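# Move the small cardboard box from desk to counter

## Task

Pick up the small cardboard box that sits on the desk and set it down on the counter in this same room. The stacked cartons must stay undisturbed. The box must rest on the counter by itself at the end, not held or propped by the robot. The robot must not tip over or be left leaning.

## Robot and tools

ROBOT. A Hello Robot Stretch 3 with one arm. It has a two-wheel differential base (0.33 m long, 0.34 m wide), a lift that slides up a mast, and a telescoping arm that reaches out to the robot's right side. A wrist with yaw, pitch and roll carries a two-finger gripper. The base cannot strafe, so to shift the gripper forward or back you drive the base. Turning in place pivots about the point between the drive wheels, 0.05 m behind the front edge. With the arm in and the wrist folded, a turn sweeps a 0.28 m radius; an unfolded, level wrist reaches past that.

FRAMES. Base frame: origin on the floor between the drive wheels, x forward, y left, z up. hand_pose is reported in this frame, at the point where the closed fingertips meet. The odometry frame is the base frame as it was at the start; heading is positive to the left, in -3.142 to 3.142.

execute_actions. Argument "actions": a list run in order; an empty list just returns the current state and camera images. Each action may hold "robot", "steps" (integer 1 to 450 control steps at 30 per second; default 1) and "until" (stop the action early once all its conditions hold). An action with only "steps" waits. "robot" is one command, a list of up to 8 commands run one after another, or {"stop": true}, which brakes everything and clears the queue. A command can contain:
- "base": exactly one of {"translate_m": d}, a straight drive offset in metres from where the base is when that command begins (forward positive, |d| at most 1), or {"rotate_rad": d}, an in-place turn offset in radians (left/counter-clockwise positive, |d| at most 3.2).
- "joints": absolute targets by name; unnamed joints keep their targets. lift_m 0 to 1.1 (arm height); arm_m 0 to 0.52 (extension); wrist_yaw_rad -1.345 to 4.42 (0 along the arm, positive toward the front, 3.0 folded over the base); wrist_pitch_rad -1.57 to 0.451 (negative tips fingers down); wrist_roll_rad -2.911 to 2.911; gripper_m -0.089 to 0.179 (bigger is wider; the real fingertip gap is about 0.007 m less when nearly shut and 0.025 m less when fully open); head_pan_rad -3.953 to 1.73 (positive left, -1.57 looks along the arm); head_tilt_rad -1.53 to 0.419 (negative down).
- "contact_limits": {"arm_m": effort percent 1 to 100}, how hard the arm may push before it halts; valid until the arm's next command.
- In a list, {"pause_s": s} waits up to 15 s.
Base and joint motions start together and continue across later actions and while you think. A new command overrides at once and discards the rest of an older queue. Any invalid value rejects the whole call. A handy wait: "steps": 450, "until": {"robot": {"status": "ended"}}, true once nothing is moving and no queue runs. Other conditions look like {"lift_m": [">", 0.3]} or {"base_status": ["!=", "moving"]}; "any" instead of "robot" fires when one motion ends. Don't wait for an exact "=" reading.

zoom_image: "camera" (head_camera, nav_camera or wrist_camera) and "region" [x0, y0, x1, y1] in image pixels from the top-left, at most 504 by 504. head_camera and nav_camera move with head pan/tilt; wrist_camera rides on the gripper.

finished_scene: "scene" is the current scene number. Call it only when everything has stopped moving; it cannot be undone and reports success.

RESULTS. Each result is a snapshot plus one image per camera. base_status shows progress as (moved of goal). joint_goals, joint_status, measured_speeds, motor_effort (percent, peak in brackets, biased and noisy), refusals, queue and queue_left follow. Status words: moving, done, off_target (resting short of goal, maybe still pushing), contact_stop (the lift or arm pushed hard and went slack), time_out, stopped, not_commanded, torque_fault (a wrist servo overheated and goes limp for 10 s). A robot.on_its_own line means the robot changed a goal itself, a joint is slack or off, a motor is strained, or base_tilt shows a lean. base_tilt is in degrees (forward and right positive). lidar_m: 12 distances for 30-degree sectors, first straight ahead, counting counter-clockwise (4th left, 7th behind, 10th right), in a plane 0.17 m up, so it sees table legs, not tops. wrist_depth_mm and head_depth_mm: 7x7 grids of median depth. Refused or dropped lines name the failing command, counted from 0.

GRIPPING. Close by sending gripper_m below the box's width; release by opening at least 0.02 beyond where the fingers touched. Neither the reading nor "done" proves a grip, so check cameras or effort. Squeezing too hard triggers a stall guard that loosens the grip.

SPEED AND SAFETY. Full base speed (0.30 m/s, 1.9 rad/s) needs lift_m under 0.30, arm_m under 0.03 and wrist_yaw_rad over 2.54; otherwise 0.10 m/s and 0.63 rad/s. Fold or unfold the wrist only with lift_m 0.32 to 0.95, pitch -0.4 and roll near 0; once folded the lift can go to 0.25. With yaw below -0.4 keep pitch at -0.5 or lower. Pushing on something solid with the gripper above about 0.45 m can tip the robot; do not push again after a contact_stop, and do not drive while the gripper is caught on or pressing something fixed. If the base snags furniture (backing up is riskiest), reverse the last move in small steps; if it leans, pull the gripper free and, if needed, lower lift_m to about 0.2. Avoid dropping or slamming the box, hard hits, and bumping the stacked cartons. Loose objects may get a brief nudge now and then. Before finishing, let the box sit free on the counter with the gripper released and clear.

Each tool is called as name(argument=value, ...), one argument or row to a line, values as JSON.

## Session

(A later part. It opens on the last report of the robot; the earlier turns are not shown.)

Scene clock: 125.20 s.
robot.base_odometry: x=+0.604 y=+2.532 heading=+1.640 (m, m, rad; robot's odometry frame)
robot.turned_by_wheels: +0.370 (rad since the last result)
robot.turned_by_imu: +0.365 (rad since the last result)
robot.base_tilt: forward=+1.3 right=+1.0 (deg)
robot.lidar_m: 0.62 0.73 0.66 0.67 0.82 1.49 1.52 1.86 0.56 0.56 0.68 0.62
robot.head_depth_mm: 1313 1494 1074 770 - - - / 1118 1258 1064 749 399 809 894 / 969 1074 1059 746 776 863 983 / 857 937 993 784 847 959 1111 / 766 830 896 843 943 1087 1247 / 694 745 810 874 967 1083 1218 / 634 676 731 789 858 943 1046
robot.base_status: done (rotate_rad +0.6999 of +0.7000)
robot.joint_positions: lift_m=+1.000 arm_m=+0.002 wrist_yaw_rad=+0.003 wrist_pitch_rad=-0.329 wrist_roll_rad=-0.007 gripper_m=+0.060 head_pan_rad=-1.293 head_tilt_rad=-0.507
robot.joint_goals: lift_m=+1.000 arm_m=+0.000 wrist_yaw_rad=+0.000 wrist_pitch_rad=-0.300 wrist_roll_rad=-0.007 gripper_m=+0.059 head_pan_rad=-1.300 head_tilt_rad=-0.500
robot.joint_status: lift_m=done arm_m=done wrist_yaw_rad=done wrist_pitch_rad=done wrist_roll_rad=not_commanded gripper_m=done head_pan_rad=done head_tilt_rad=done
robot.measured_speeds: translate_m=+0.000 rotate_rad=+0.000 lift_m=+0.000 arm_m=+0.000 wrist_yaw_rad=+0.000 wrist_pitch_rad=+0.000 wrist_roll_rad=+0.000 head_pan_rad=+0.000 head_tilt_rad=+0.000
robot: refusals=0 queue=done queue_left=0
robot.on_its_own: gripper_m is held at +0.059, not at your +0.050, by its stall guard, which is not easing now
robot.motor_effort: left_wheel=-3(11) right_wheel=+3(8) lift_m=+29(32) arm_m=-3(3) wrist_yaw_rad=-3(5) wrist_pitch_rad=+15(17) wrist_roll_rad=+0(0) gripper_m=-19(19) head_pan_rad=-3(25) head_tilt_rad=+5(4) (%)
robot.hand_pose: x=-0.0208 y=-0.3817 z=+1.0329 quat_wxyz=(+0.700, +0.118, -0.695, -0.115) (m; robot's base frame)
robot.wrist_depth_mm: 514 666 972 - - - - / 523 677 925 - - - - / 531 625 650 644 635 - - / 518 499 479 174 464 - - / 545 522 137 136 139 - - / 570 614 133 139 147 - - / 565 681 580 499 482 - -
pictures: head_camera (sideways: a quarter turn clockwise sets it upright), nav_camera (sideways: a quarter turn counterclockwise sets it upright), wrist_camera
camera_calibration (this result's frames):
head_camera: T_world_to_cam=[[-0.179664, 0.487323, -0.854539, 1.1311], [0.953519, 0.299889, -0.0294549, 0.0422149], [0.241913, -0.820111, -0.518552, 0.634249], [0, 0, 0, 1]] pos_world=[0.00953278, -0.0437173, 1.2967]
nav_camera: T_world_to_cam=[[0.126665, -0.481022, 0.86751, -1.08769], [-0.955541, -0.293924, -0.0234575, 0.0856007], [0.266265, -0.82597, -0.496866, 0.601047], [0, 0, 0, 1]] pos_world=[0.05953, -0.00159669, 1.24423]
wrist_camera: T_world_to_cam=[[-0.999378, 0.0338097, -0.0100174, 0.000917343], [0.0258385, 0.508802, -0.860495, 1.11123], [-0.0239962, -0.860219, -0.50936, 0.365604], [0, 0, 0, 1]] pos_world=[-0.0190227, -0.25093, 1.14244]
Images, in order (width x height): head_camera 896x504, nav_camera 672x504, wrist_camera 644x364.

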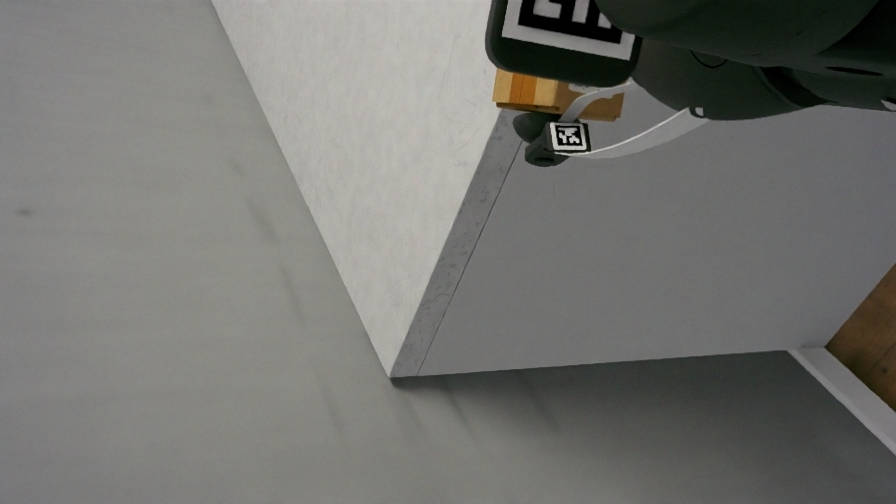

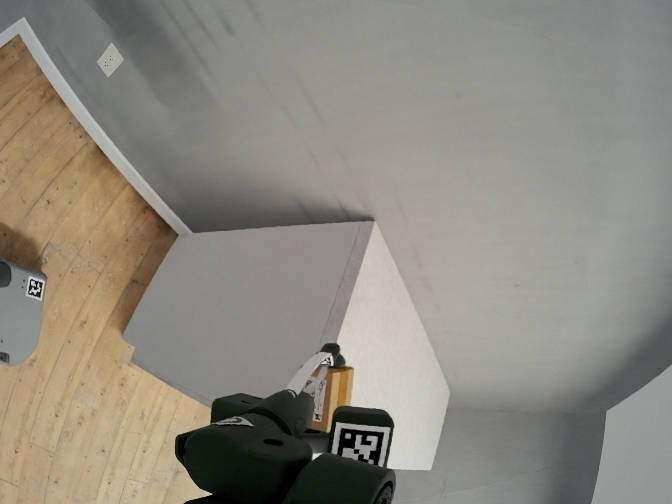

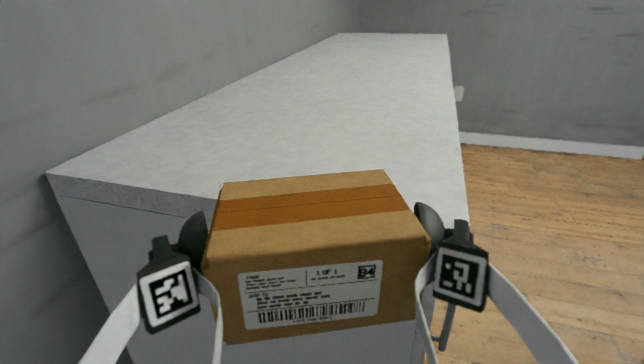

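execute_actions(
  actions=[
    {"robot":{"joints":{"lift_m":0.935,"arm_m":0.44}},"steps":450,"until":{"robot":{"status":"ended"}}},
  ],
)

Scene clock: 132.97 s.
robot.base_odometry: x=+0.604 y=+2.532 heading=+1.640 (m, m, rad; robot's odometry frame)
robot.turned_by_wheels: +0.000 (rad since the last result)
robot.turned_by_imu: -0.002 (rad since the last result)
robot.base_tilt: forward=+1.4 right=+1.1 (deg)
robot.lidar_m: 0.63 0.73 0.66 0.67 0.82 1.49 1.52 1.87 0.56 0.56 0.68 0.62
robot.head_depth_mm: 1317 1479 1139 720 649 713 792 / 1116 1260 1071 748 706 783 873 / 966 1075 1058 746 768 861 976 / 855 937 988 783 847 959 1104 / 767 831 894 840 943 1087 1246 / 694 746 811 871 971 1075 1213 / 634 677 726 786 856 939 1041
robot.base_status: done (rotate_rad +0.6999 of +0.7000)
robot.joint_positions: lift_m=+0.935 arm_m=+0.440 wrist_yaw_rad=+0.002 wrist_pitch_rad=-0.329 wrist_roll_rad=-0.007 gripper_m=+0.060 head_pan_rad=-1.293 head_tilt_rad=-0.507
robot.joint_goals: lift_m=+0.935 arm_m=+0.440 wrist_yaw_rad=+0.000 wrist_pitch_rad=-0.300 wrist_roll_rad=-0.007 gripper_m=+0.059 head_pan_rad=-1.300 head_tilt_rad=-0.500
robot.joint_status: lift_m=done arm_m=done wrist_yaw_rad=done wrist_pitch_rad=done wrist_roll_rad=not_commanded gripper_m=done head_pan_rad=done head_tilt_rad=done
robot.measured_speeds: translate_m=+0.000 rotate_rad=+0.000 lift_m=+0.000 arm_m=+0.000 wrist_yaw_rad=+0.000 wrist_pitch_rad=+0.000 wrist_roll_rad=+0.000 head_pan_rad=+0.000 head_tilt_rad=+0.000
robot: refusals=0 queue=done queue_left=0
robot.on_its_own: gripper_m is held at +0.059, not at your +0.050, by its stall guard, which is not easing now
robot.motor_effort: left_wheel=-3(4) right_wheel=+3(3) lift_m=+24(28) arm_m=+4(4) wrist_yaw_rad=-2(3) wrist_pitch_rad=+15(15) wrist_roll_rad=+0(0) gripper_m=-18(18) head_pan_rad=-3(3) head_tilt_rad=+5(4) (%)
robot.hand_pose: x=-0.0211 y=-0.8193 z=+0.9683 quat_wxyz=(+0.700, +0.117, -0.695, -0.115) (m; robot's base frame)
robot.wrist_depth_mm: 367 476 694 - - - - / 376 486 656 714 704 690 - / 387 453 467 458 457 450 517 / 348 343 341 174 331 330 326 / 271 272 137 136 138 262 259 / 225 224 133 139 147 224 215 / 191 184 177 177 181 185 184
pictures: head_camera (sideways: a quarter turn clockwise sets it upright), nav_camera (sideways: a quarter turn counterclockwise sets it upright), wrist_camera
camera_calibration (this result's frames):
head_camera: T_world_to_cam=[[-0.179564, 0.48736, -0.854539, 1.1311], [0.953581, 0.299694, -0.0294549, 0.0422146], [0.241745, -0.820161, -0.518552, 0.63425], [0, 0, 0, 1]] pos_world=[0.0095238, -0.043718, 1.2967]
nav_camera: T_world_to_cam=[[0.126567, -0.481048, 0.86751, -1.08769], [-0.955601, -0.293727, -0.0234575, 0.0856011], [0.266096, -0.826025, -0.496866, 0.601048], [0, 0, 0, 1]] pos_world=[0.0595297, -0.00160767, 1.24423]
wrist_camera: T_world_to_cam=[[-0.999335, 0.0350619, -0.010037, 0.0158157], [0.0264797, 0.508318, -0.860762, 1.27817], [-0.0250779, -0.860455, -0.508909, -0.0443882], [0, 0, 0, 1]] pos_world=[-0.0191535, -0.688464, 1.07777]
Images, in order (width x height): head_camera 896x504, nav_camera 672x504, wrist_camera 644x364.

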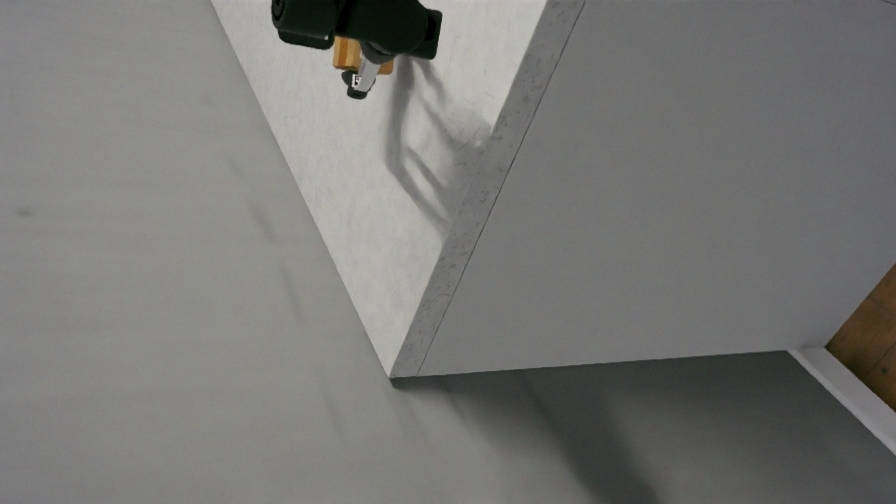

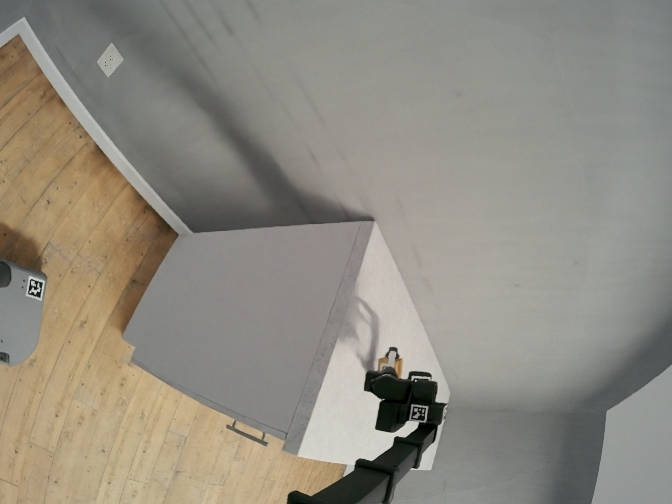

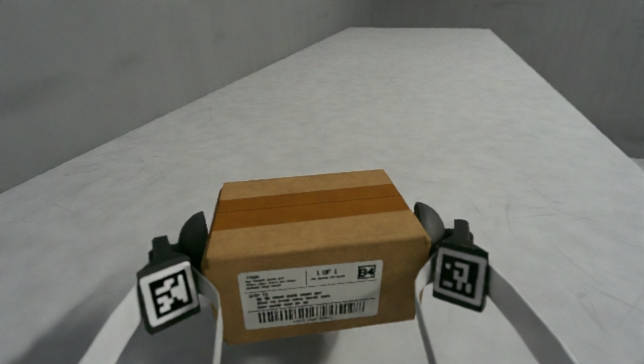

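execute_actions(
  actions=[
    {"robot":[{"joints":{"lift_m":0.906}},{"joints":{"gripper_m":0.165}},{"joints":{"arm_m":0.32,"lift_m":0.925}}],"steps":450,"until":{"robot":{"status":"ended"}}},
  ],
)

Scene clock: 146.97 s.
robot.base_odometry: x=+0.604 y=+2.532 heading=+1.640 (m, m, rad; robot's odometry frame)
robot.turned_by_wheels: +0.000 (rad since the last result)
robot.turned_by_imu: -0.002 (rad since the last result)
robot.base_tilt: forward=+1.5 right=+1.0 (deg)
robot.lidar_m: 0.63 0.73 0.66 0.67 0.82 1.49 1.52 1.87 0.56 0.56 0.68 0.62
robot.head_depth_mm: 1316 1492 1145 - 655 714 792 / 1118 1263 1065 721 704 780 875 / 964 1074 1062 745 769 859 976 / 856 935 990 782 847 962 1105 / 765 831 896 843 944 1087 1244 / 693 747 807 873 972 1078 1213 / 632 677 727 788 859 943 1045
robot.base_status: done (rotate_rad +0.6999 of +0.7000)
robot.joint_positions: lift_m=+0.925 arm_m=+0.320 wrist_yaw_rad=+0.002 wrist_pitch_rad=-0.319 wrist_roll_rad=-0.007 gripper_m=+0.165 head_pan_rad=-1.293 head_tilt_rad=-0.507
robot.joint_goals: lift_m=+0.925 arm_m=+0.320 wrist_yaw_rad=+0.000 wrist_pitch_rad=-0.300 wrist_roll_rad=-0.007 gripper_m=+0.165 head_pan_rad=-1.300 head_tilt_rad=-0.500
robot.joint_status: lift_m=done arm_m=done wrist_yaw_rad=done wrist_pitch_rad=done wrist_roll_rad=not_commanded gripper_m=done head_pan_rad=done head_tilt_rad=done
robot.measured_speeds: translate_m=+0.000 rotate_rad=+0.000 lift_m=+0.000 arm_m=+0.000 wrist_yaw_rad=+0.000 wrist_pitch_rad=+0.000 wrist_roll_rad=+0.000 head_pan_rad=+0.000 head_tilt_rad=+0.000
robot: refusals=0 queue=done queue_left=0
robot.motor_effort: left_wheel=-3(3) right_wheel=+4(3) lift_m=+29(29) arm_m=-3(4) wrist_yaw_rad=-1(2) wrist_pitch_rad=+10(15) wrist_roll_rad=+0(0) gripper_m=+1(84) head_pan_rad=-3(3) head_tilt_rad=+4(4) (%)
robot.hand_pose: x=-0.0211 y=-0.7011 z=+0.9603 quat_wxyz=(+0.701, +0.114, -0.695, -0.112) (m; robot's base frame)
robot.wrist_depth_mm: 409 528 761 - - - - / 416 538 696 715 701 775 - / 416 460 454 449 439 435 - / 336 334 314 257 320 316 333 / 262 271 259 257 254 261 248 / 222 214 212 210 209 201 212 / - 181 180 179 178 176 176
pictures: head_camera (sideways: a quarter turn clockwise sets it upright), nav_camera (sideways: a quarter turn counterclockwise sets it upright), wrist_camera
camera_calibration (this result's frames):
head_camera: T_world_to_cam=[[-0.179564, 0.48736, -0.854539, 1.1311], [0.953581, 0.299694, -0.0294549, 0.0422146], [0.241745, -0.820161, -0.518552, 0.63425], [0, 0, 0, 1]] pos_world=[0.0095238, -0.043718, 1.2967]
nav_camera: T_world_to_cam=[[0.126567, -0.481048, 0.86751, -1.08769], [-0.955601, -0.293727, -0.0234575, 0.0856011], [0.266096, -0.826025, -0.496866, 0.601048], [0, 0, 0, 1]] pos_world=[0.0595297, -0.00160767, 1.24423]
wrist_camera: T_world_to_cam=[[-0.999335, 0.034962, -0.0103945, 0.0118654], [0.0264945, 0.499937, -0.865656, 1.21004], [-0.0250685, -0.865356, -0.500531, 0.0418212], [0, 0, 0, 1]] pos_world=[-0.0191534, -0.569167, 1.06853]
Images, in order (width x height): head_camera 896x504, nav_camera 672x504, wrist_camera 644x364.

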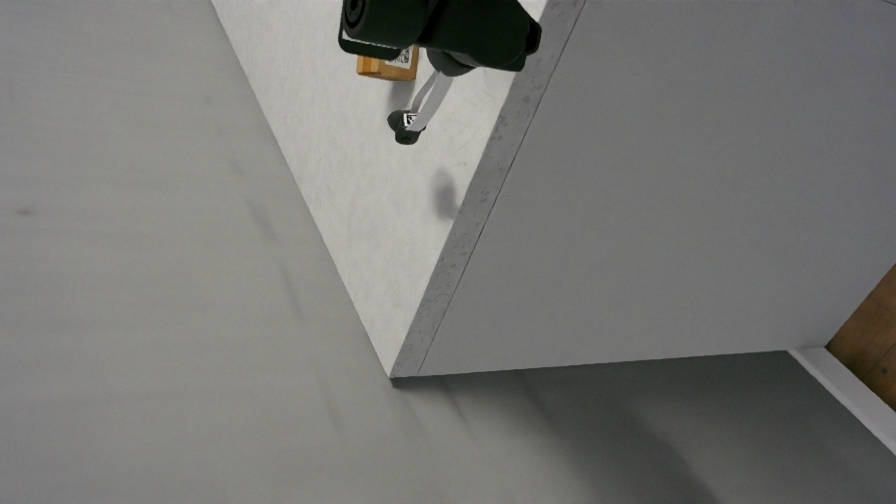

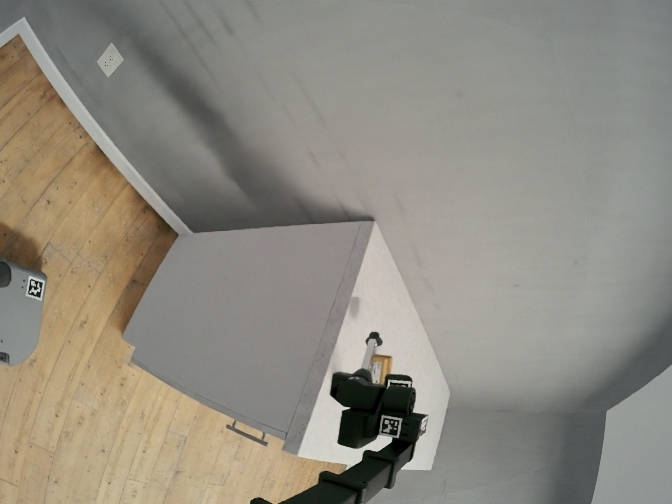

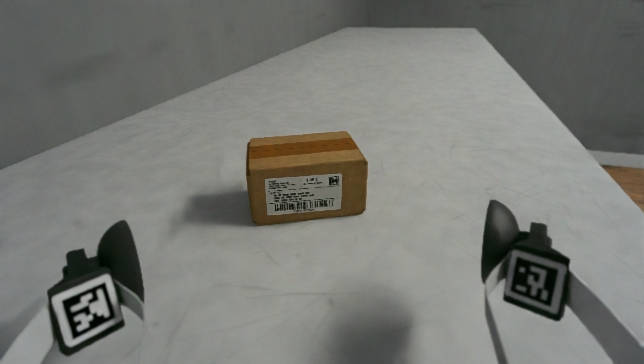

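finished_scene(
  scene=2,
)

The scene is finished: the task was done.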